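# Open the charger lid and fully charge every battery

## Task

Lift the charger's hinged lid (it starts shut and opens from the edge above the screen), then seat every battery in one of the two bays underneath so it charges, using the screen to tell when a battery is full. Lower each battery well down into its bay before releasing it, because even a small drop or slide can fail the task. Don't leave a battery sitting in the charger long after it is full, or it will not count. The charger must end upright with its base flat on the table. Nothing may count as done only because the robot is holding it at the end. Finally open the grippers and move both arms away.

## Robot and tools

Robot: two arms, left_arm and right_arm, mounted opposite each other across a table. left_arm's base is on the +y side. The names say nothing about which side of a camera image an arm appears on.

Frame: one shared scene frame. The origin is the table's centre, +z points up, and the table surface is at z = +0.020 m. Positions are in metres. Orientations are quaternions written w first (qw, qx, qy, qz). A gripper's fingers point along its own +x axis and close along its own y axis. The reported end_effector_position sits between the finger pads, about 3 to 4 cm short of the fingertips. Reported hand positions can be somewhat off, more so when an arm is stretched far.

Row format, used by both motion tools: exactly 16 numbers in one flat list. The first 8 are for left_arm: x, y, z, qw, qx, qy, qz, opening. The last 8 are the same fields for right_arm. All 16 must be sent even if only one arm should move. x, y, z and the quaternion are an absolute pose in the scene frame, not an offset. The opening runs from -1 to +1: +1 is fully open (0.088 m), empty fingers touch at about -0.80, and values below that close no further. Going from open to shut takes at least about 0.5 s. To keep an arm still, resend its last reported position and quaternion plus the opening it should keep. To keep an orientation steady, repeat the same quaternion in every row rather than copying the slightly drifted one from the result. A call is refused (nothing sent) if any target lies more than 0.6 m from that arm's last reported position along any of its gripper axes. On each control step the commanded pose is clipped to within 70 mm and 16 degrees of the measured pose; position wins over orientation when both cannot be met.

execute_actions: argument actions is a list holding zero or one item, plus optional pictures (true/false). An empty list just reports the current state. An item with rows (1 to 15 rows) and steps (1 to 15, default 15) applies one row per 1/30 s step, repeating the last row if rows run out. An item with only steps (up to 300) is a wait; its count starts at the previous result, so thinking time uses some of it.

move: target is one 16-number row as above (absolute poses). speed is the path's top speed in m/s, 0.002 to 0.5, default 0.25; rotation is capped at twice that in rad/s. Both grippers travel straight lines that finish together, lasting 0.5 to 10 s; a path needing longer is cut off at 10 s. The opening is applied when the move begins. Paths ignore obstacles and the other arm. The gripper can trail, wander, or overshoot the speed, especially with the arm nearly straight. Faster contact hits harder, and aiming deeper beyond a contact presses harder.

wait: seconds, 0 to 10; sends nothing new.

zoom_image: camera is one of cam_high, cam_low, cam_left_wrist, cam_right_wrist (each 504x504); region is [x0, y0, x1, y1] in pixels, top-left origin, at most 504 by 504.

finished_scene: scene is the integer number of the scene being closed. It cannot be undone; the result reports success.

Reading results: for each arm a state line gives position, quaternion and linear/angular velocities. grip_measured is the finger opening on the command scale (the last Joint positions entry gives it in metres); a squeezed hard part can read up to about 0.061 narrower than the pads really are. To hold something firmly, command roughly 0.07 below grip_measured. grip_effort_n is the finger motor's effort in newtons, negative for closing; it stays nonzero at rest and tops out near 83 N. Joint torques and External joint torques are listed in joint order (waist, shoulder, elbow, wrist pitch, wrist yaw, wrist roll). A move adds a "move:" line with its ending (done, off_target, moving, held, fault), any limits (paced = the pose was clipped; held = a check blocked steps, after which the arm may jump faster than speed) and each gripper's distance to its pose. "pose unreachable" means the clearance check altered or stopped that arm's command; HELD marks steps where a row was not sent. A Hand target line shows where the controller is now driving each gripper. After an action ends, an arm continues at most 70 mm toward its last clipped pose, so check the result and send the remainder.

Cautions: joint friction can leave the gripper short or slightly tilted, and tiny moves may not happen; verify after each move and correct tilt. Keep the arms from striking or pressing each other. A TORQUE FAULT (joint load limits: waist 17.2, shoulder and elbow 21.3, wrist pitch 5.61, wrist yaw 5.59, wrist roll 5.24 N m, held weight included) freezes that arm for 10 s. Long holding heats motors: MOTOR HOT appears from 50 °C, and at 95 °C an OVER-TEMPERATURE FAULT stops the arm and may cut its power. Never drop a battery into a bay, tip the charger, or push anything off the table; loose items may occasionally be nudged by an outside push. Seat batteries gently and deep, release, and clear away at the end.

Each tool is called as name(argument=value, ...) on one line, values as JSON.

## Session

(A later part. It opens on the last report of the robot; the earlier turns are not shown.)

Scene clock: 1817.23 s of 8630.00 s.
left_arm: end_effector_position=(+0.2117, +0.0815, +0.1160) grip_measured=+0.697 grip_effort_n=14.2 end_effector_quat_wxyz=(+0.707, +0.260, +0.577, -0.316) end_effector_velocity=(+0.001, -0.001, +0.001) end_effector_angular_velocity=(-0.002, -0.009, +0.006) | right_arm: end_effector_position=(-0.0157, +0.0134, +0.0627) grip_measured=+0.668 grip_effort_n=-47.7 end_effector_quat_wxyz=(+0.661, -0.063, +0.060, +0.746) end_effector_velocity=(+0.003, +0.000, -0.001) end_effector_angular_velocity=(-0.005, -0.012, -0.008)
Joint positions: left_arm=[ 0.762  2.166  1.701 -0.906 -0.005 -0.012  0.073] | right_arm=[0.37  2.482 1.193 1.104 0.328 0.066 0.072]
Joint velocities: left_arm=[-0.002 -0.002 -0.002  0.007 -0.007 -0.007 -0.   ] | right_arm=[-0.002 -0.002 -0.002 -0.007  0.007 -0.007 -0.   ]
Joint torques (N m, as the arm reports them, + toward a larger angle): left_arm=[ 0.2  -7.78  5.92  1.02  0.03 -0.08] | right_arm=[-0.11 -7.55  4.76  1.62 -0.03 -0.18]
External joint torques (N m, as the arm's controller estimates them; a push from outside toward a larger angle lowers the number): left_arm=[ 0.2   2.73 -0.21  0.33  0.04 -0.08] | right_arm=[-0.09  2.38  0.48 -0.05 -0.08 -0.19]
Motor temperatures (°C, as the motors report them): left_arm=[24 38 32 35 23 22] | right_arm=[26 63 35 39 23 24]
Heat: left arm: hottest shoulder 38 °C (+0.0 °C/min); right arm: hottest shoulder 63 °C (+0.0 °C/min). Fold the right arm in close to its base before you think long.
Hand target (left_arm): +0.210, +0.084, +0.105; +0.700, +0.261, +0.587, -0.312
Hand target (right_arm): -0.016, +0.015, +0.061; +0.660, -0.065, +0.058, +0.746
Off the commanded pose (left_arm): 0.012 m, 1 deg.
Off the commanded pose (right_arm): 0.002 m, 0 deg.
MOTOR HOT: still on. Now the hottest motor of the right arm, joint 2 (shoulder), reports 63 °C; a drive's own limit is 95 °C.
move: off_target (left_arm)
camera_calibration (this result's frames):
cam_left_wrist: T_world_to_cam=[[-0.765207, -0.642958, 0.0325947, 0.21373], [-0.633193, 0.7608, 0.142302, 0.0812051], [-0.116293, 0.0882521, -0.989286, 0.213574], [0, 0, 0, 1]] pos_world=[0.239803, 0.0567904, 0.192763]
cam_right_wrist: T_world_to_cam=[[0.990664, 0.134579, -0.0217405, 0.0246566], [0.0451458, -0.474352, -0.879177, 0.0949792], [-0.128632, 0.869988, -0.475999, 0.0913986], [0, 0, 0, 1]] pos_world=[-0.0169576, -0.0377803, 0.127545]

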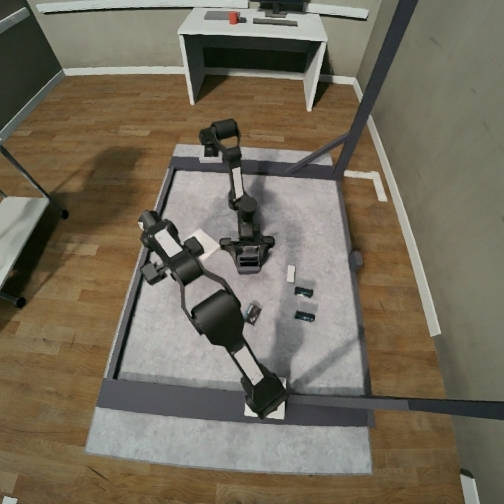

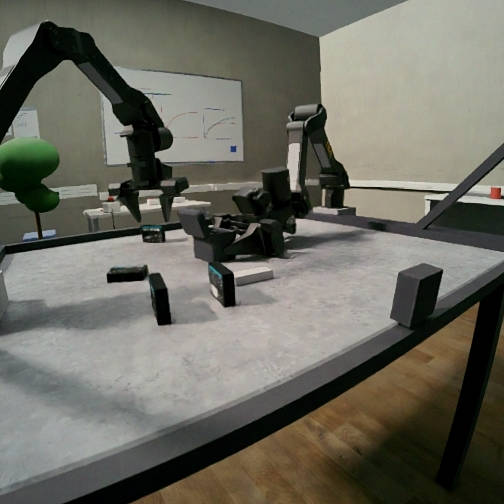

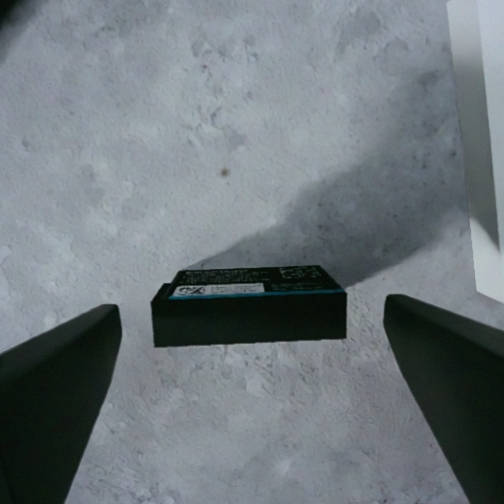

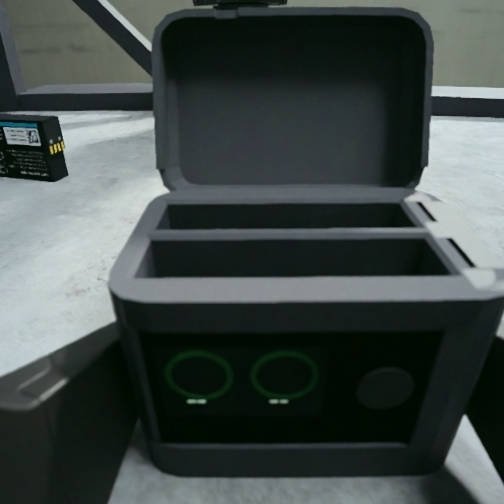

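move(target=[0.2066,0.0908,0.094,0.6998,0.2614,0.5872,-0.3115,0.7,-0.016,0.015,0.061,0.66,-0.0653,0.0578,0.746,0.66], speed=0.02)

Scene clock: 1830.23 s of 8630.00 s.
left_arm: end_effector_position=(+0.2078, +0.0880, +0.0985) grip_measured=+0.697 grip_effort_n=13.7 end_effector_quat_wxyz=(+0.703, +0.261, +0.583, -0.313) end_effector_velocity=(-0.000, +0.000, -0.001) end_effector_angular_velocity=(+0.004, -0.008, -0.008) | right_arm: end_effector_position=(-0.0157, +0.0134, +0.0627) grip_measured=+0.668 grip_effort_n=-48.1 end_effector_quat_wxyz=(+0.661, -0.063, +0.060, +0.746) end_effector_velocity=(+0.002, +0.001, +0.001) end_effector_angular_velocity=(-0.001, -0.009, -0.008)
Joint positions: left_arm=[ 0.765  2.167  1.632 -0.85  -0.005 -0.012  0.073] | right_arm=[0.37  2.482 1.193 1.104 0.328 0.066 0.072]
Joint velocities: left_arm=[-0.002 -0.002 -0.007  0.007 -0.007  0.007 -0.   ] | right_arm=[-0.002 -0.002  0.002 -0.007  0.007 -0.007 -0.   ]
Joint torques (N m, as the arm reports them, + toward a larger angle): left_arm=[ 0.3  -9.16  5.54  1.02  0.07  0.04] | right_arm=[-0.1  -7.45  4.72  1.62 -0.05 -0.2 ]
External joint torques (N m, as the arm's controller estimates them; a push from outside toward a larger angle lowers the number): left_arm=[ 0.3   1.29 -0.52  0.34  0.09  0.04] | right_arm=[-0.09  2.48  0.43 -0.05 -0.09 -0.21]
Motor temperatures (°C, as the motors report them): left_arm=[24 39 32 34 23 22] | right_arm=[26 63 35 39 23 24]
Heat: left arm: hottest shoulder 39 °C (+2.0 °C/min); right arm: hottest shoulder 63 °C (+0.0 °C/min). Fold the right arm in close to its base before you think long.
Hand target (left_arm): +0.207, +0.091, +0.094; +0.700, +0.261, +0.587, -0.311
Hand target (right_arm): -0.016, +0.015, +0.061; +0.660, -0.065, +0.058, +0.746
Off the commanded pose (left_arm): 0.005 m, 1 deg.
Off the commanded pose (right_arm): 0.002 m, 0 deg.
MOTOR HOT: still on. Now the hottest motor of the right arm, joint 2 (shoulder), reports 63 °C; a drive's own limit is 95 °C.
move: done
camera_calibration (this result's frames):
cam_left_wrist: T_world_to_cam=[[-0.762938, -0.645638, 0.0328272, 0.215292], [-0.634125, 0.757278, 0.156256, 0.0754461], [-0.125744, 0.0983967, -0.987171, 0.196034], [0, 0, 0, 1]] pos_world=[0.236747, 0.0625779, 0.174663]
cam_right_wrist: T_world_to_cam=[[0.990664, 0.134579, -0.0217405, 0.0246566], [0.0451458, -0.474352, -0.879177, 0.0949792], [-0.128632, 0.869988, -0.475999, 0.0913986], [0, 0, 0, 1]] pos_world=[-0.0169576, -0.0377803, 0.127545]

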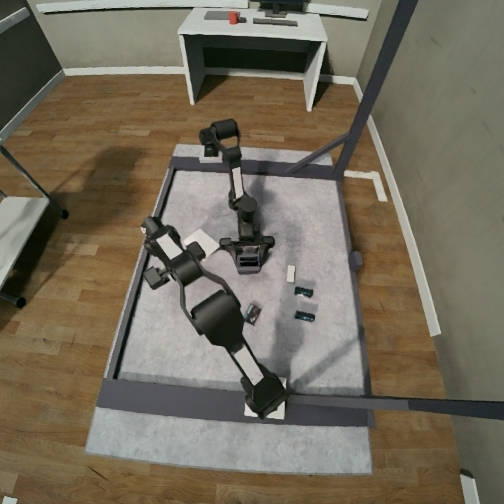

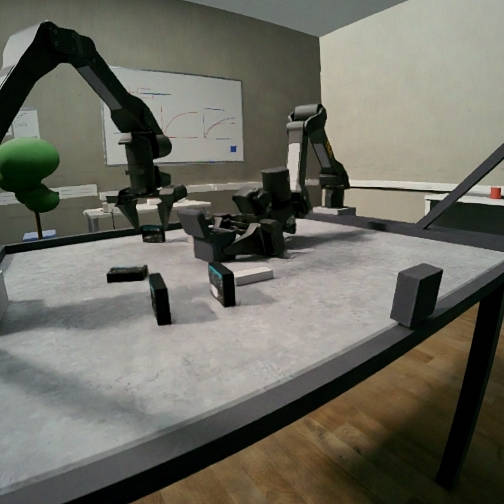

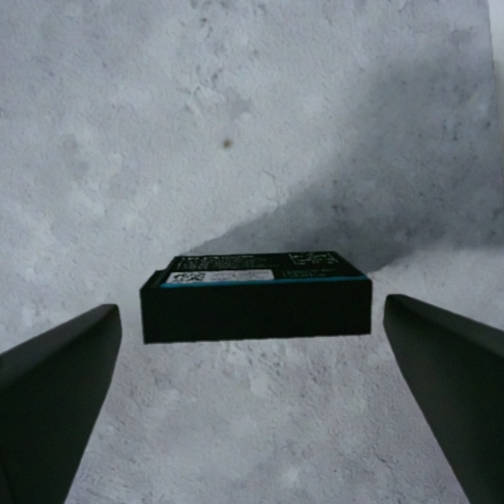

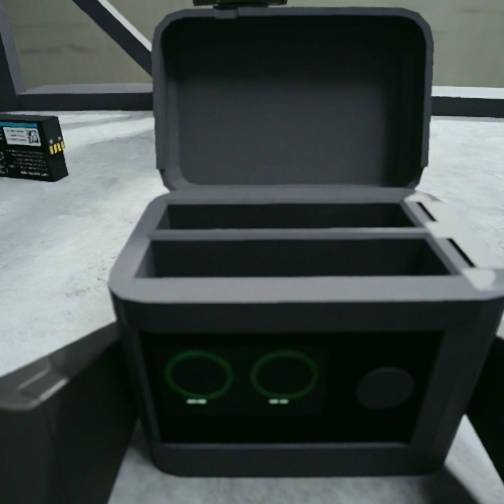

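move(target=[0.2075,0.0885,0.105,0.6998,0.2614,0.5872,-0.3115,0.7,-0.016,0.015,0.061,0.66,-0.0653,0.0578,0.746,0.66], speed=0.01)

Scene clock: 1838.13 s of 8630.00 s.
left_arm: end_effector_position=(+0.2066, +0.0894, +0.1028) grip_measured=+0.697 grip_effort_n=13.7 end_effector_quat_wxyz=(+0.699, +0.264, +0.588, -0.311) end_effector_velocity=(-0.008, +0.006, -0.000) end_effector_angular_velocity=(+0.029, +0.037, +0.004) | right_arm: end_effector_position=(-0.0157, +0.0134, +0.0627) grip_measured=+0.668 grip_effort_n=-48.1 end_effector_quat_wxyz=(+0.661, -0.063, +0.060, +0.746) end_effector_velocity=(+0.001, -0.002, -0.005) end_effector_angular_velocity=(-0.015, -0.013, +0.006)
Joint positions: left_arm=[ 0.765  2.167  1.652 -0.886 -0.005 -0.012  0.073] | right_arm=[0.37  2.482 1.193 1.104 0.328 0.066 0.072]
Joint velocities: left_arm=[-0.002 -0.002  0.002 -0.051  0.007 -0.007 -0.   ] | right_arm=[-0.002  0.002 -0.007 -0.007 -0.007 -0.007 -0.   ]
Joint torques (N m, as the arm reports them, + toward a larger angle): left_arm=[ 0.15 -9.72  8.03  0.56  0.05  0.  ] | right_arm=[-0.14 -7.49  4.76  1.61 -0.04 -0.18]
External joint torques (N m, as the arm's controller estimates them; a push from outside toward a larger angle lowers the number): left_arm=[ 0.11  0.71  2.   -0.07  0.06  0.  ] | right_arm=[-0.14  2.37  0.51 -0.05 -0.08 -0.18]
Motor temperatures (°C, as the motors report them): left_arm=[24 40 32 33 23 22] | right_arm=[26 63 35 39 23 24]
Heat: left arm: hottest shoulder 40 °C (+3.0 °C/min); right arm: hottest shoulder 63 °C (+0.0 °C/min). Fold the right arm in close to its base before you think long.
Hand target (left_arm): +0.207, +0.089, +0.105; +0.700, +0.261, +0.587, -0.312
Hand target (right_arm): -0.016, +0.015, +0.061; +0.660, -0.065, +0.058, +0.746
Off the commanded pose (left_arm): 0.003 m, 0 deg.
Off the commanded pose (right_arm): 0.002 m, 0 deg.
MOTOR HOT: still on. Now the hottest motor of the right arm, joint 2 (shoulder), reports 63 °C; a drive's own limit is 95 °C.
move: done
camera_calibration (this result's frames):
cam_left_wrist: T_world_to_cam=[[-0.762607, -0.646017, 0.0330712, 0.215061], [-0.63248, 0.755396, 0.171305, 0.0712313], [-0.135648, 0.109721, -0.984663, 0.20077], [0, 0, 0, 1]] pos_world=[0.236293, 0.0630963, 0.178376]
cam_right_wrist: T_world_to_cam=[[0.990664, 0.134579, -0.0217405, 0.0246566], [0.0451458, -0.474352, -0.879177, 0.0949792], [-0.128632, 0.869988, -0.475999, 0.0913986], [0, 0, 0, 1]] pos_world=[-0.0169576, -0.0377803, 0.127545]

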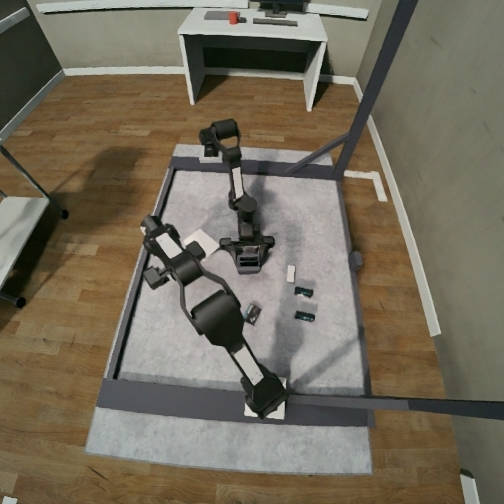

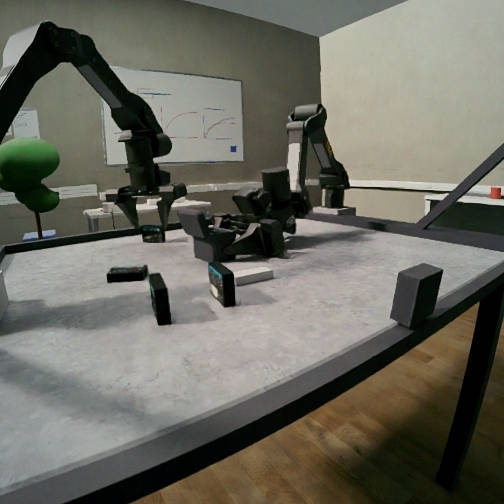

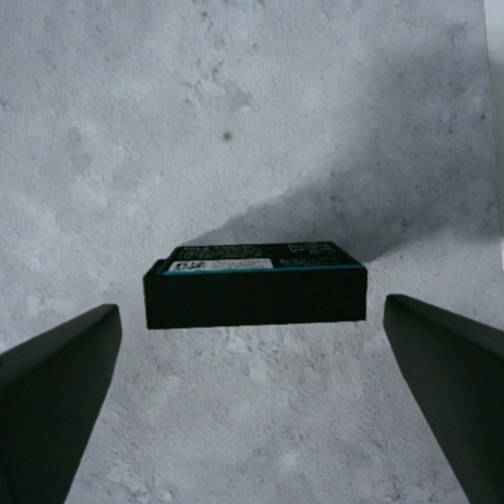

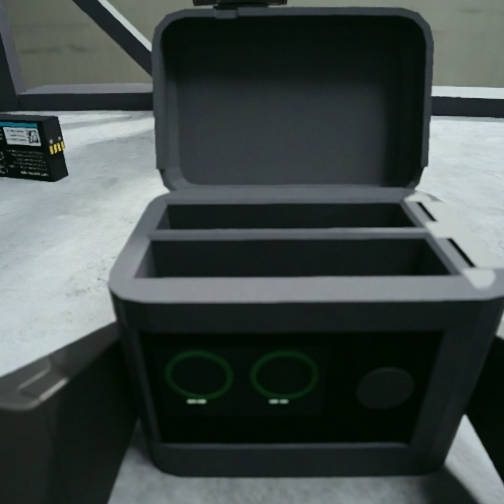

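move(target=[0.2102,0.0855,0.106,0.703,0.26,0.583,-0.314,0.7,-0.016,0.015,0.061,0.66,-0.0653,0.0578,0.746,0.66], speed=0.01)

Scene clock: 1848.07 s of 8630.00 s.
left_arm: end_effector_position=(+0.2086, +0.0870, +0.1060) grip_measured=+0.697 grip_effort_n=13.7 end_effector_quat_wxyz=(+0.702, +0.262, +0.584, -0.313) end_effector_velocity=(-0.006, +0.004, -0.002) end_effector_angular_velocity=(+0.016, +0.022, -0.011) | right_arm: end_effector_position=(-0.0157, +0.0134, +0.0627) grip_measured=+0.668 grip_effort_n=-48.1 end_effector_quat_wxyz=(+0.661, -0.063, +0.060, +0.746) end_effector_velocity=(+0.000, +0.000, +0.002) end_effector_angular_velocity=(-0.000, -0.021, +0.009)
Joint positions: left_arm=[ 0.765  2.167  1.664 -0.886 -0.004 -0.012  0.073] | right_arm=[0.37  2.482 1.193 1.104 0.328 0.066 0.072]
Joint velocities: left_arm=[-0.002 -0.002 -0.007 -0.022  0.007  0.007 -0.001] | right_arm=[-0.002 -0.007 -0.002 -0.007 -0.007 -0.022 -0.   ]
Joint torques (N m, as the arm reports them, + toward a larger angle): left_arm=[ 0.19 -9.03  7.94  1.    0.04  0.06] | right_arm=[-0.08 -7.54  4.74  1.62 -0.03 -0.19]
External joint torques (N m, as the arm's controller estimates them; a push from outside toward a larger angle lowers the number): left_arm=[0.28 1.39 1.93 0.36 0.05 0.06] | right_arm=[-0.07  2.46  0.43 -0.07 -0.07 -0.2 ]
Motor temperatures (°C, as the motors report them): left_arm=[24 42 33 32 23 22] | right_arm=[26 63 35 39 23 24]
Heat: left arm: hottest shoulder 42 °C (+6.1 °C/min); right arm: hottest shoulder 63 °C (+0.0 °C/min). Fold the right arm in close to its base before you think long.
Hand target (left_arm): +0.210, +0.086, +0.106; +0.703, +0.260, +0.583, -0.314
Hand target (right_arm): -0.016, +0.015, +0.061; +0.660, -0.065, +0.058, +0.746
Off the commanded pose (left_arm): 0.002 m, 0 deg.
Off the commanded pose (right_arm): 0.002 m, 0 deg.
MOTOR HOT: still on. Now the hottest motor of the right arm, joint 2 (shoulder), reports 63 °C; a drive's own limit is 95 °C.
move: done
camera_calibration (this result's frames):
cam_left_wrist: T_world_to_cam=[[-0.762882, -0.645681, 0.03327, 0.214954], [-0.63359, 0.756861, 0.16039, 0.0750389], [-0.128742, 0.101279, -0.986493, 0.203953], [0, 0, 0, 1]] pos_world=[0.237786, 0.0613417, 0.182011]
cam_right_wrist: T_world_to_cam=[[0.990664, 0.134579, -0.0217405, 0.0246566], [0.0451458, -0.474352, -0.879177, 0.0949792], [-0.128632, 0.869988, -0.475999, 0.0913986], [0, 0, 0, 1]] pos_world=[-0.0169576, -0.0377803, 0.127545]

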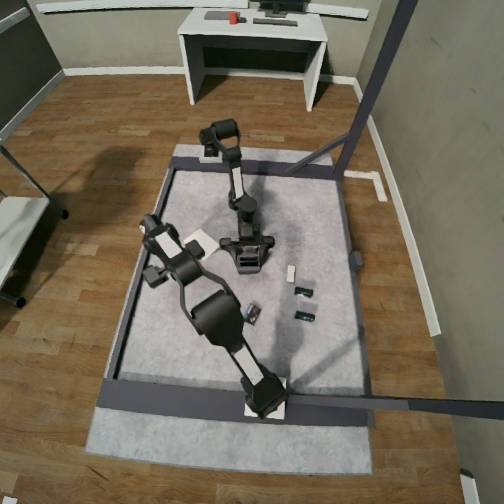

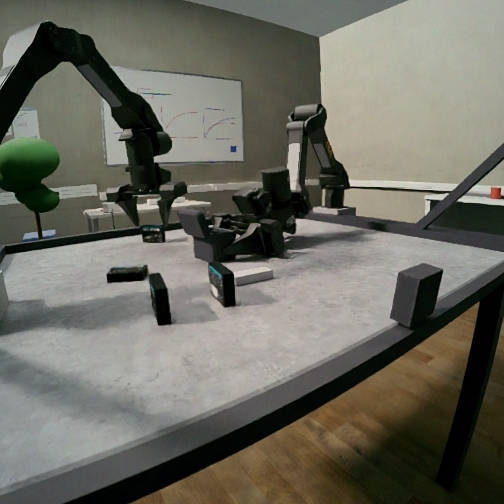

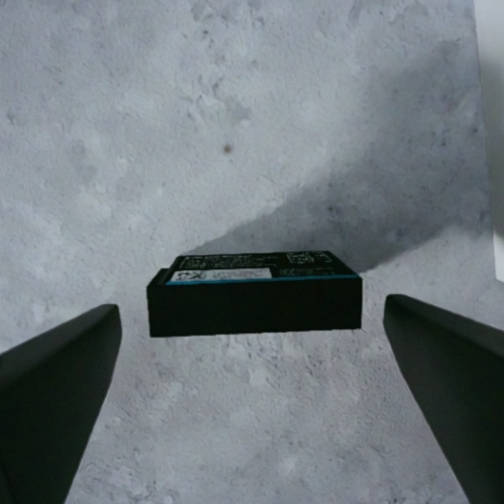

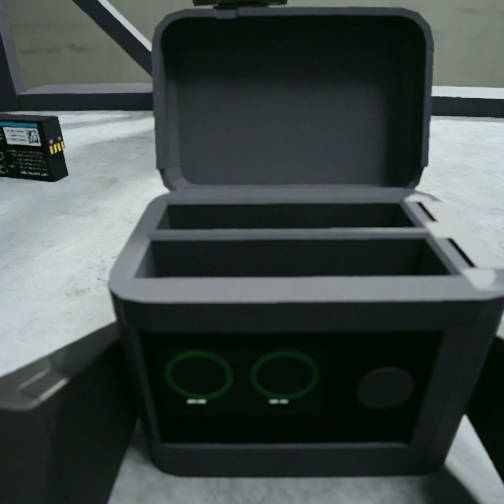

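move(target=[0.2102,0.0855,0.1015,0.703,0.26,0.583,-0.314,0.7,-0.016,0.015,0.061,0.66,-0.0653,0.0578,0.746,0.66], speed=0.01)

Scene clock: 1853.33 s of 8630.00 s.
left_arm: end_effector_position=(+0.2108, +0.0845, +0.1067) grip_measured=+0.697 grip_effort_n=14.2 end_effector_quat_wxyz=(+0.706, +0.259, +0.579, -0.315) end_effector_velocity=(-0.002, +0.005, -0.001) end_effector_angular_velocity=(+0.030, -0.001, +0.009) | right_arm: end_effector_position=(-0.0157, +0.0134, +0.0627) grip_measured=+0.668 grip_effort_n=-48.1 end_effector_quat_wxyz=(+0.661, -0.063, +0.060, +0.746) end_effector_velocity=(+0.001, -0.002, -0.006) end_effector_angular_velocity=(-0.024, -0.018, +0.006)
Joint positions: left_arm=[ 0.765  2.167  1.664 -0.871 -0.004 -0.012  0.073] | right_arm=[0.37  2.482 1.193 1.104 0.328 0.066 0.072]
Joint velocities: left_arm=[-0.002 -0.002 -0.002 -0.022 -0.022 -0.007  0.   ] | right_arm=[-0.002 -0.002 -0.007 -0.022 -0.007 -0.007 -0.   ]
Joint torques (N m, as the arm reports them, + toward a larger angle): left_arm=[ 0.17 -8.59  6.49  1.03  0.05  0.06] | right_arm=[-0.08 -7.51  4.74  1.63 -0.03 -0.2 ]
External joint torques (N m, as the arm's controller estimates them; a push from outside toward a larger angle lowers the number): left_arm=[0.23 1.89 0.43 0.35 0.06 0.06] | right_arm=[-0.1   2.29  0.54 -0.01 -0.06 -0.21]
Motor temperatures (°C, as the motors report them): left_arm=[24 42 33 32 23 22] | right_arm=[26 63 35 39 23 24]
Heat: left arm: hottest shoulder 42 °C (+6.1 °C/min); right arm: hottest shoulder 63 °C (+0.0 °C/min). Fold the right arm in close to its base before you think long.
Hand target (left_arm): +0.210, +0.085, +0.102; +0.703, +0.260, +0.583, -0.314
Hand target (right_arm): -0.016, +0.015, +0.061; +0.660, -0.065, +0.058, +0.746
Off the commanded pose (left_arm): 0.005 m, 1 deg.
Off the commanded pose (right_arm): 0.002 m, 0 deg.
MOTOR HOT: still on. Now the hottest motor of the right arm, joint 2 (shoulder), reports 63 °C; a drive's own limit is 95 °C.
move: done
camera_calibration (this result's frames):
cam_left_wrist: T_world_to_cam=[[-0.763215, -0.6453, 0.0330194, 0.215048], [-0.635126, 0.758617, 0.145314, 0.0799588], [-0.11882, 0.0899343, -0.988834, 0.20431], [0, 0, 0, 1]] pos_world=[0.239188, 0.0597382, 0.183309]
cam_right_wrist: T_world_to_cam=[[0.990664, 0.134579, -0.0217405, 0.0246566], [0.0451458, -0.474352, -0.879177, 0.0949792], [-0.128632, 0.869988, -0.475999, 0.0913986], [0, 0, 0, 1]] pos_world=[-0.0169576, -0.0377803, 0.127545]

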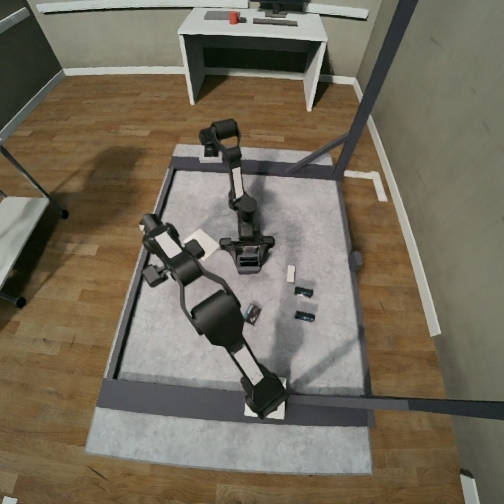

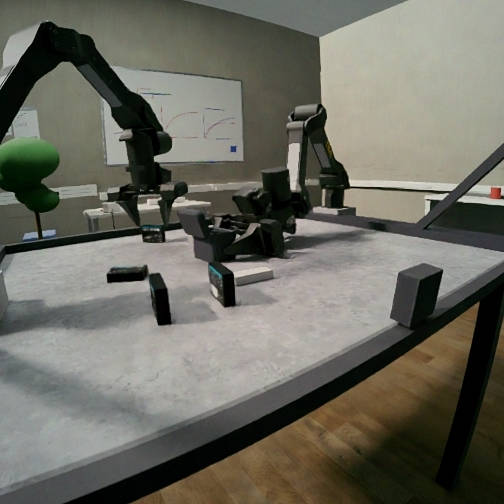

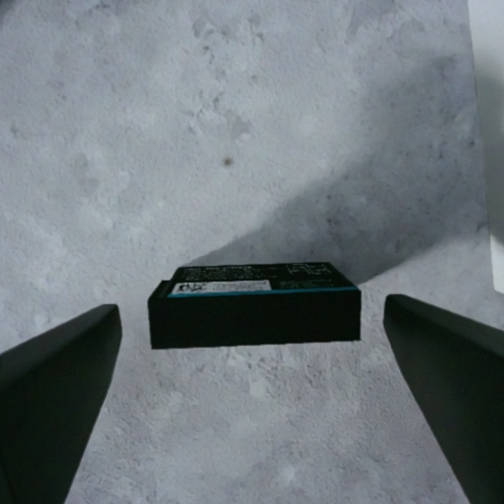

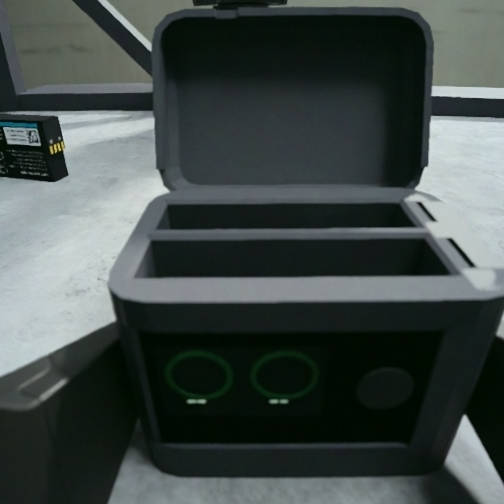

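move(target=[0.2082,0.0885,0.0995,0.6998,0.2614,0.5872,-0.3115,0.7,-0.016,0.015,0.061,0.66,-0.0653,0.0578,0.746,0.66], speed=0.01)

Scene clock: 1863.23 s of 8630.00 s.
left_arm: end_effector_position=(+0.2102, +0.0852, +0.1056) grip_measured=+0.697 grip_effort_n=14.2 end_effector_quat_wxyz=(+0.705, +0.260, +0.580, -0.314) end_effector_velocity=(-0.001, +0.002, +0.000) end_effector_angular_velocity=(+0.007, +0.003, +0.021) | right_arm: end_effector_position=(-0.0157, +0.0134, +0.0627) grip_measured=+0.668 grip_effort_n=-48.1 end_effector_quat_wxyz=(+0.661, -0.063, +0.060, +0.746) end_effector_velocity=(+0.000, -0.000, -0.001) end_effector_angular_velocity=(-0.005, -0.023, +0.009)
Joint positions: left_arm=[ 0.765  2.167  1.66  -0.871 -0.004 -0.012  0.073] | right_arm=[0.37  2.482 1.193 1.104 0.328 0.066 0.072]
Joint velocities: left_arm=[-0.002 -0.002 -0.002 -0.007 -0.007 -0.022  0.   ] | right_arm=[-0.002 -0.002 -0.002 -0.007 -0.007 -0.022 -0.   ]
Joint torques (N m, as the arm reports them, + toward a larger angle): left_arm=[ 0.32 -8.73  5.69  0.7   0.05  0.  ] | right_arm=[-0.1  -7.56  4.74  1.62 -0.04 -0.16]
External joint torques (N m, as the arm's controller estimates them; a push from outside toward a larger angle lowers the number): left_arm=[ 0.31  1.76 -0.4   0.01  0.06  0.  ] | right_arm=[-0.01  2.35  0.47 -0.05 -0.08 -0.17]
Motor temperatures (°C, as the motors report them): left_arm=[24 43 33 32 23 22] | right_arm=[26 64 35 39 23 24]
Heat: left arm: hottest shoulder 43 °C (+6.1 °C/min); right arm: hottest shoulder 64 °C (+1.0 °C/min). Fold the right arm in close to its base before you think long.
Hand target (left_arm): +0.208, +0.089, +0.100; +0.700, +0.261, +0.587, -0.311
Hand target (right_arm): -0.016, +0.015, +0.061; +0.660, -0.065, +0.058, +0.746
Off the commanded pose (left_arm): 0.007 m, 1 deg.
Off the commanded pose (right_arm): 0.002 m, 0 deg.
MOTOR HOT: still on. Now the hottest motor of the right arm, joint 2 (shoulder), reports 64 °C; a drive's own limit is 95 °C.
move: done
camera_calibration (this result's frames):
cam_left_wrist: T_world_to_cam=[[-0.76314, -0.645386, 0.0330765, 0.215053], [-0.634793, 0.758237, 0.148709, 0.0787434], [-0.121055, 0.0924892, -0.988328, 0.203302], [0, 0, 0, 1]] pos_world=[0.238712, 0.0602827, 0.182106]
cam_right_wrist: T_world_to_cam=[[0.990664, 0.134579, -0.0217405, 0.0246566], [0.0451458, -0.474352, -0.879177, 0.0949792], [-0.128632, 0.869988, -0.475999, 0.0913986], [0, 0, 0, 1]] pos_world=[-0.0169576, -0.0377803, 0.127545]

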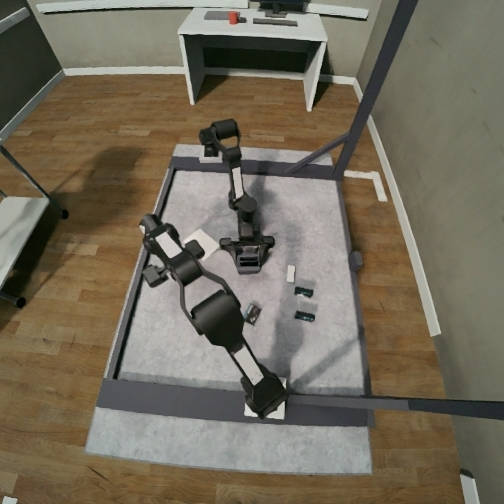

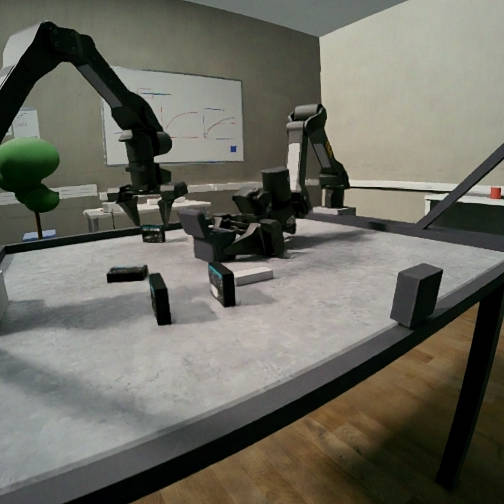

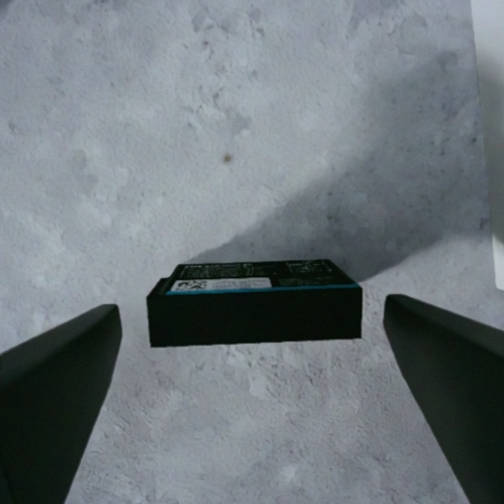

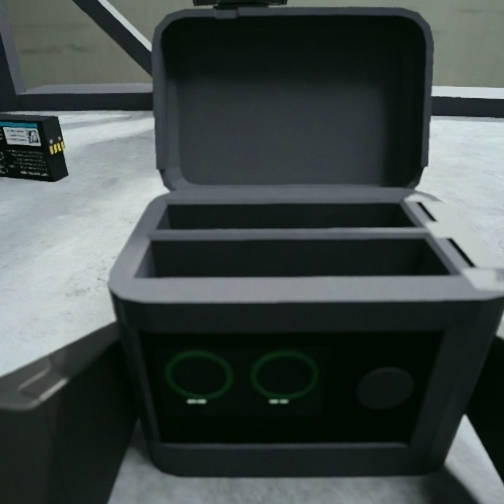

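move(target=[0.2074,0.0895,0.098,0.6998,0.2614,0.5872,-0.3115,0.7,-0.016,0.015,0.061,0.66,-0.0653,0.0578,0.746,0.66], speed=0.01)

Scene clock: 1868.73 s of 8630.00 s.
left_arm: end_effector_position=(+0.2087, +0.0869, +0.1026) grip_measured=+0.697 grip_effort_n=13.7 end_effector_quat_wxyz=(+0.703, +0.261, +0.582, -0.313) end_effector_velocity=(-0.000, +0.000, +0.001) end_effector_angular_velocity=(+0.010, -0.022, -0.010) | right_arm: end_effector_position=(-0.0157, +0.0134, +0.0627) grip_measured=+0.668 grip_effort_n=-47.7 end_effector_quat_wxyz=(+0.661, -0.063, +0.060, +0.746) end_effector_velocity=(+0.001, -0.002, -0.005) end_effector_angular_velocity=(-0.015, -0.013, +0.006)
Joint positions: left_arm=[ 0.765  2.167  1.649 -0.867 -0.004 -0.012  0.073] | right_arm=[0.37  2.482 1.193 1.104 0.328 0.066 0.072]
Joint velocities: left_arm=[-0.007 -0.007 -0.007  0.007 -0.022  0.007 -0.   ] | right_arm=[-0.002  0.002 -0.007 -0.007 -0.007 -0.007 -0.   ]
Joint torques (N m, as the arm reports them, + toward a larger angle): left_arm=[ 0.24 -9.08  5.51  1.04  0.03  0.01] | right_arm=[-0.09 -7.49  4.7   1.63 -0.03 -0.17]
External joint torques (N m, as the arm's controller estimates them; a push from outside toward a larger angle lowers the number): left_arm=[ 0.29  1.43 -0.58  0.36  0.05  0.01] | right_arm=[-0.08  2.38  0.47 -0.04 -0.07 -0.18]
Motor temperatures (°C, as the motors report them): left_arm=[24 43 33 32 23 22] | right_arm=[26 64 35 39 23 24]
Heat: left arm: hottest shoulder 43 °C (+6.0 °C/min); right arm: hottest shoulder 64 °C (+1.0 °C/min). Fold the right arm in close to its base before you think long.
Hand target (left_arm): +0.207, +0.089, +0.098; +0.700, +0.261, +0.587, -0.312
Hand target (right_arm): -0.016, +0.015, +0.061; +0.660, -0.065, +0.058, +0.746
Off the commanded pose (left_arm): 0.005 m, 1 deg.
Off the commanded pose (right_arm): 0.002 m, 0 deg.
MOTOR HOT: still on. Now the hottest motor of the right arm, joint 2 (shoulder), reports 64 °C; a drive's own limit is 95 °C.
move: done
camera_calibration (this result's frames):
cam_left_wrist: T_world_to_cam=[[-0.76299, -0.645557, 0.0331894, 0.215086], [-0.634106, 0.757451, 0.155494, 0.0762191], [-0.12552, 0.097595, -0.987279, 0.200415], [0, 0, 0, 1]] pos_world=[0.237596, 0.0615589, 0.178875]
cam_right_wrist: T_world_to_cam=[[0.990664, 0.134579, -0.0217405, 0.0246566], [0.0451458, -0.474352, -0.879177, 0.0949792], [-0.128632, 0.869988, -0.475999, 0.0913986], [0, 0, 0, 1]] pos_world=[-0.0169576, -0.0377803, 0.127545]

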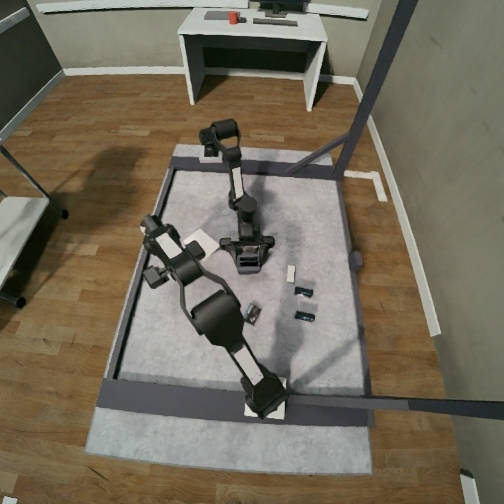

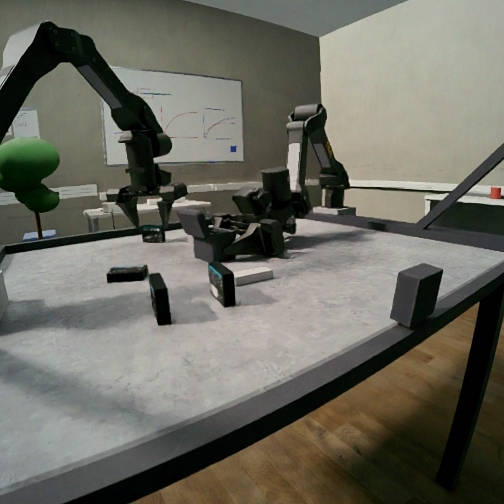

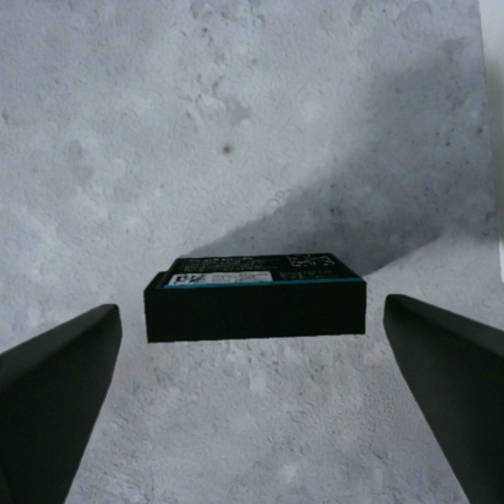

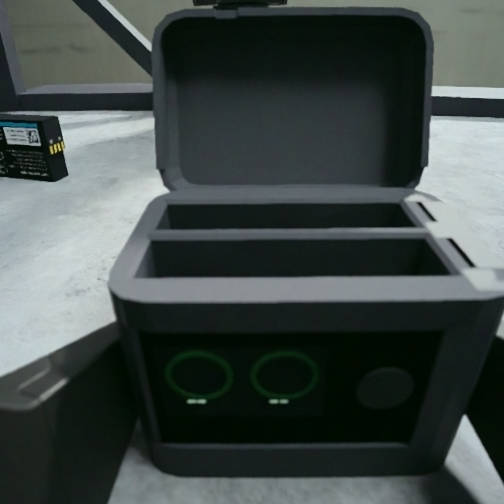

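zoom_image(camera="cam_left_wrist", region=[130,240,390,360])

Region (130, 240, 390, 360) of cam_left_wrist's 504x504 image, scaled by 1.938, with more detail than that image has; it fills the top 233 rows of this view, and the rest is white.

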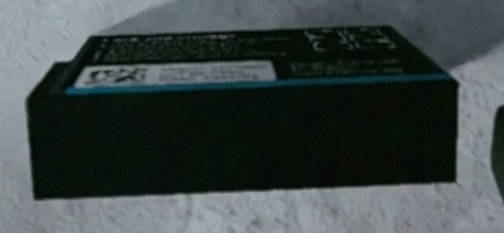

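move(target=[0.209,0.087,0.1045,0.7045,0.2595,0.5815,-0.3145,0.7,-0.016,0.015,0.061,0.66,-0.0653,0.0578,0.746,0.66], speed=0.01)

zoom_image(camera="cam_left_wrist", region=[130,240,390,360])

Scene clock: 1892.40 s of 8630.00 s.
left_arm: end_effector_position=(+0.2086, +0.0870, +0.1025) grip_measured=+0.697 grip_effort_n=14.2 end_effector_quat_wxyz=(+0.703, +0.261, +0.582, -0.313) end_effector_velocity=(-0.002, -0.004, +0.003) end_effector_angular_velocity=(-0.015, -0.002, -0.001) | right_arm: end_effector_position=(-0.0157, +0.0134, +0.0627) grip_measured=+0.668 grip_effort_n=-47.7 end_effector_quat_wxyz=(+0.661, -0.063, +0.060, +0.746) end_effector_velocity=(+0.003, +0.000, -0.001) end_effector_angular_velocity=(-0.003, -0.026, -0.006)
Joint positions: left_arm=[ 0.765  2.167  1.649 -0.867 -0.004 -0.012  0.073] | right_arm=[0.37  2.482 1.193 1.104 0.328 0.066 0.072]
Joint velocities: left_arm=[-0.007 -0.007 -0.002  0.007  0.007 -0.007 -0.   ] | right_arm=[-0.002 -0.002 -0.002 -0.007  0.007 -0.022 -0.   ]
Joint torques (N m, as the arm reports them, + toward a larger angle): left_arm=[ 0.22 -9.94  6.94  0.83  0.04  0.06] | right_arm=[-0.05 -7.46  4.81  1.63 -0.03 -0.18]
External joint torques (N m, as the arm's controller estimates them; a push from outside toward a larger angle lowers the number): left_arm=[0.22 0.63 0.8  0.14 0.06 0.06] | right_arm=[-0.03  2.54  0.51 -0.05 -0.08 -0.18]
Motor temperatures (°C, as the motors report them): left_arm=[24 44 32 31 23 22] | right_arm=[26 64 35 39 23 24]
Heat: left arm: hottest shoulder 44 °C (+5.1 °C/min); right arm: hottest shoulder 64 °C (+1.0 °C/min). Fold the right arm in close to its base before you think long.
Hand target (left_arm): +0.209, +0.087, +0.104; +0.704, +0.259, +0.581, -0.314
Hand target (right_arm): -0.016, +0.015, +0.061; +0.660, -0.065, +0.058, +0.746
Off the commanded pose (left_arm): 0.002 m, 0 deg.
Off the commanded pose (right_arm): 0.002 m, 0 deg.
MOTOR HOT: still on. Now the hottest motor of the right arm, joint 2 (shoulder), reports 64 °C; a drive's own limit is 95 °C.
move: done
camera_calibration (this result's frames):
cam_left_wrist: T_world_to_cam=[[-0.762982, -0.645567, 0.0331957, 0.215087], [-0.634067, 0.757406, 0.155871, 0.0760862], [-0.125768, 0.0978785, -0.987219, 0.200312], [0, 0, 0, 1]] pos_world=[0.237544, 0.0616184, 0.178752]
cam_right_wrist: T_world_to_cam=[[0.990664, 0.134579, -0.0217405, 0.0246566], [0.0451458, -0.474352, -0.879177, 0.0949792], [-0.128632, 0.869988, -0.475999, 0.0913986], [0, 0, 0, 1]] pos_world=[-0.0169576, -0.0377803, 0.127545]

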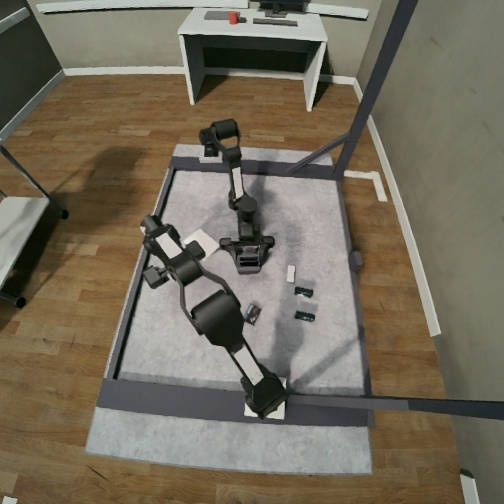

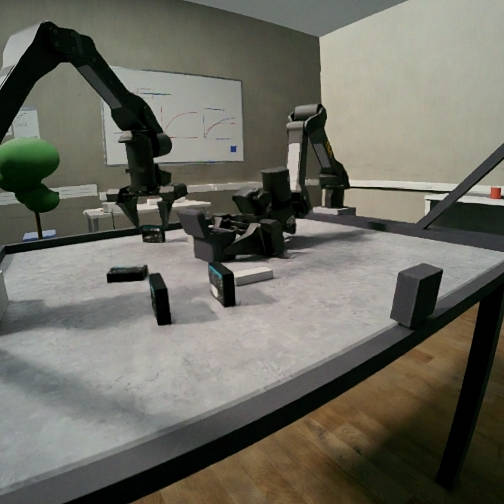

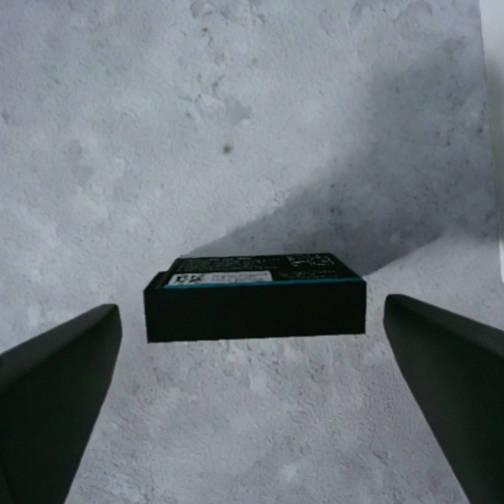

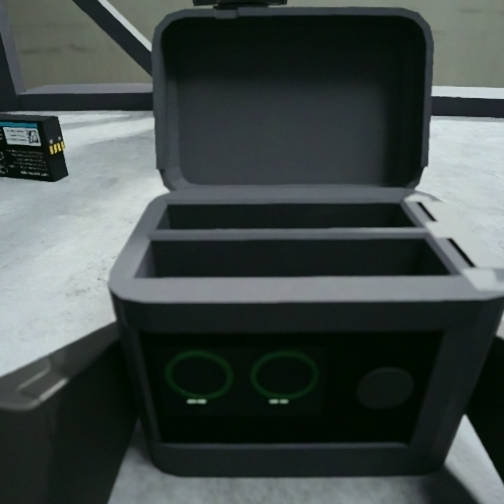

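Region (130, 240, 390, 360) of cam_left_wrist's 504x504 image, scaled by 1.938, with more detail than that image has; it fills the top 233 rows of this view, and the rest is white.

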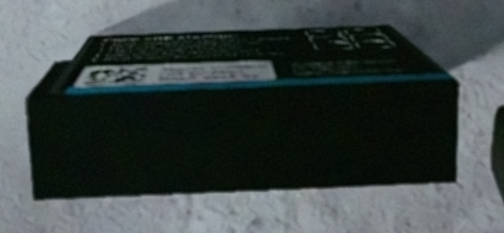

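move(target=[0.2105,0.0853,0.107,0.7045,0.2595,0.5815,-0.3145,0.7,-0.016,0.015,0.061,0.66,-0.0653,0.0578,0.746,0.66], speed=0.01)

zoom_image(camera="cam_left_wrist", region=[130,240,390,360])

Scene clock: 1898.13 s of 8630.00 s.
left_arm: end_effector_position=(+0.2095, +0.0860, +0.1057) grip_measured=+0.697 grip_effort_n=13.3 end_effector_quat_wxyz=(+0.704, +0.261, +0.582, -0.313) end_effector_velocity=(+0.001, +0.002, +0.001) end_effector_angular_velocity=(+0.015, -0.014, +0.009) | right_arm: end_effector_position=(-0.0157, +0.0134, +0.0627) grip_measured=+0.668 grip_effort_n=-48.1 end_effector_quat_wxyz=(+0.661, -0.063, +0.060, +0.746) end_effector_velocity=(-0.000, +0.001, +0.001) end_effector_angular_velocity=(-0.004, +0.007, +0.003)
Joint positions: left_arm=[ 0.765  2.167  1.662 -0.877 -0.004 -0.012  0.073] | right_arm=[0.37  2.482 1.193 1.104 0.328 0.066 0.072]
Joint velocities: left_arm=[-0.002 -0.002  0.002 -0.007 -0.022 -0.007  0.   ] | right_arm=[-0.002 -0.002  0.002 -0.007 -0.007  0.007 -0.   ]
Joint torques (N m, as the arm reports them, + toward a larger angle): left_arm=[ 0.17 -9.4   7.96  0.67  0.02  0.06] | right_arm=[-0.09 -7.57  4.77  1.62 -0.02 -0.19]
External joint torques (N m, as the arm's controller estimates them; a push from outside toward a larger angle lowers the number): left_arm=[ 0.16  1.07  1.84 -0.02  0.03  0.06] | right_arm=[-0.1   2.4   0.46 -0.06 -0.05 -0.2 ]
Motor temperatures (°C, as the motors report them): left_arm=[24 45 33 31 23 22] | right_arm=[26 64 35 39 23 24]
Heat: left arm: hottest shoulder 45 °C (+5.1 °C/min); right arm: hottest shoulder 64 °C (+1.0 °C/min). Fold the right arm in close to its base before you think long.
Hand target (left_arm): +0.210, +0.085, +0.107; +0.704, +0.259, +0.581, -0.314
Hand target (right_arm): -0.016, +0.015, +0.061; +0.660, -0.065, +0.058, +0.746
Off the commanded pose (left_arm): 0.002 m, 0 deg.
Off the commanded pose (right_arm): 0.002 m, 0 deg.
MOTOR HOT: still on. Now the hottest motor of the right arm, joint 2 (shoulder), reports 64 °C; a drive's own limit is 95 °C.
move: done
camera_calibration (this result's frames):
cam_left_wrist: T_world_to_cam=[[-0.763032, -0.645509, 0.0331582, 0.215013], [-0.6343, 0.757672, 0.15361, 0.0771843], [-0.12428, 0.0961772, -0.987575, 0.203506], [0, 0, 0, 1]] pos_world=[0.238312, 0.0607402, 0.181992]
cam_right_wrist: T_world_to_cam=[[0.990664, 0.134579, -0.0217405, 0.0246566], [0.0451458, -0.474352, -0.879177, 0.0949792], [-0.128632, 0.869988, -0.475999, 0.0913986], [0, 0, 0, 1]] pos_world=[-0.0169576, -0.0377803, 0.127545]

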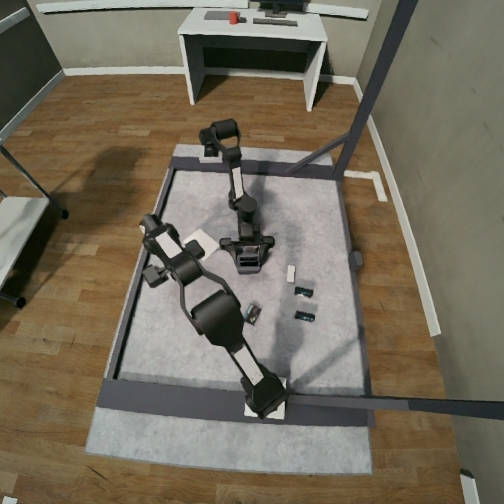

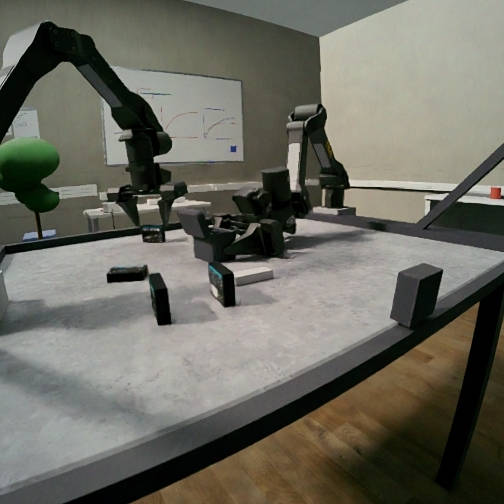

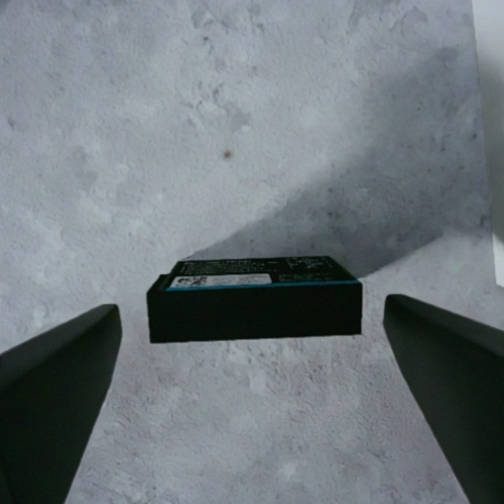

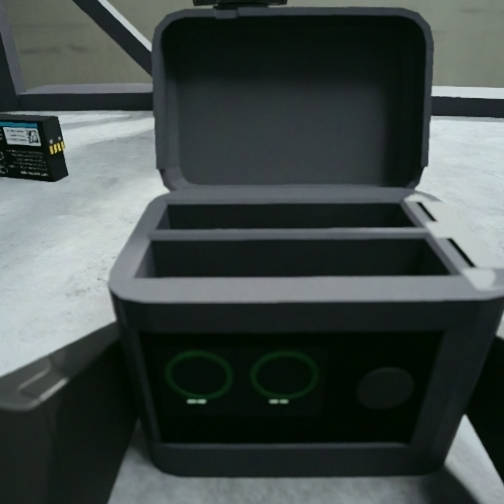

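Region (130, 240, 390, 360) of cam_left_wrist's 504x504 image, scaled by 1.938, with more detail than that image has; it fills the top 233 rows of this view, and the rest is white.

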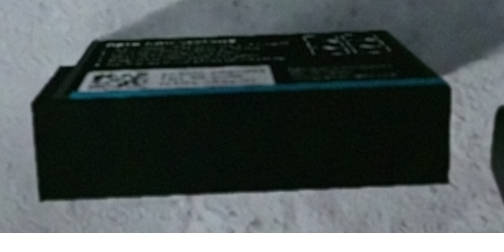

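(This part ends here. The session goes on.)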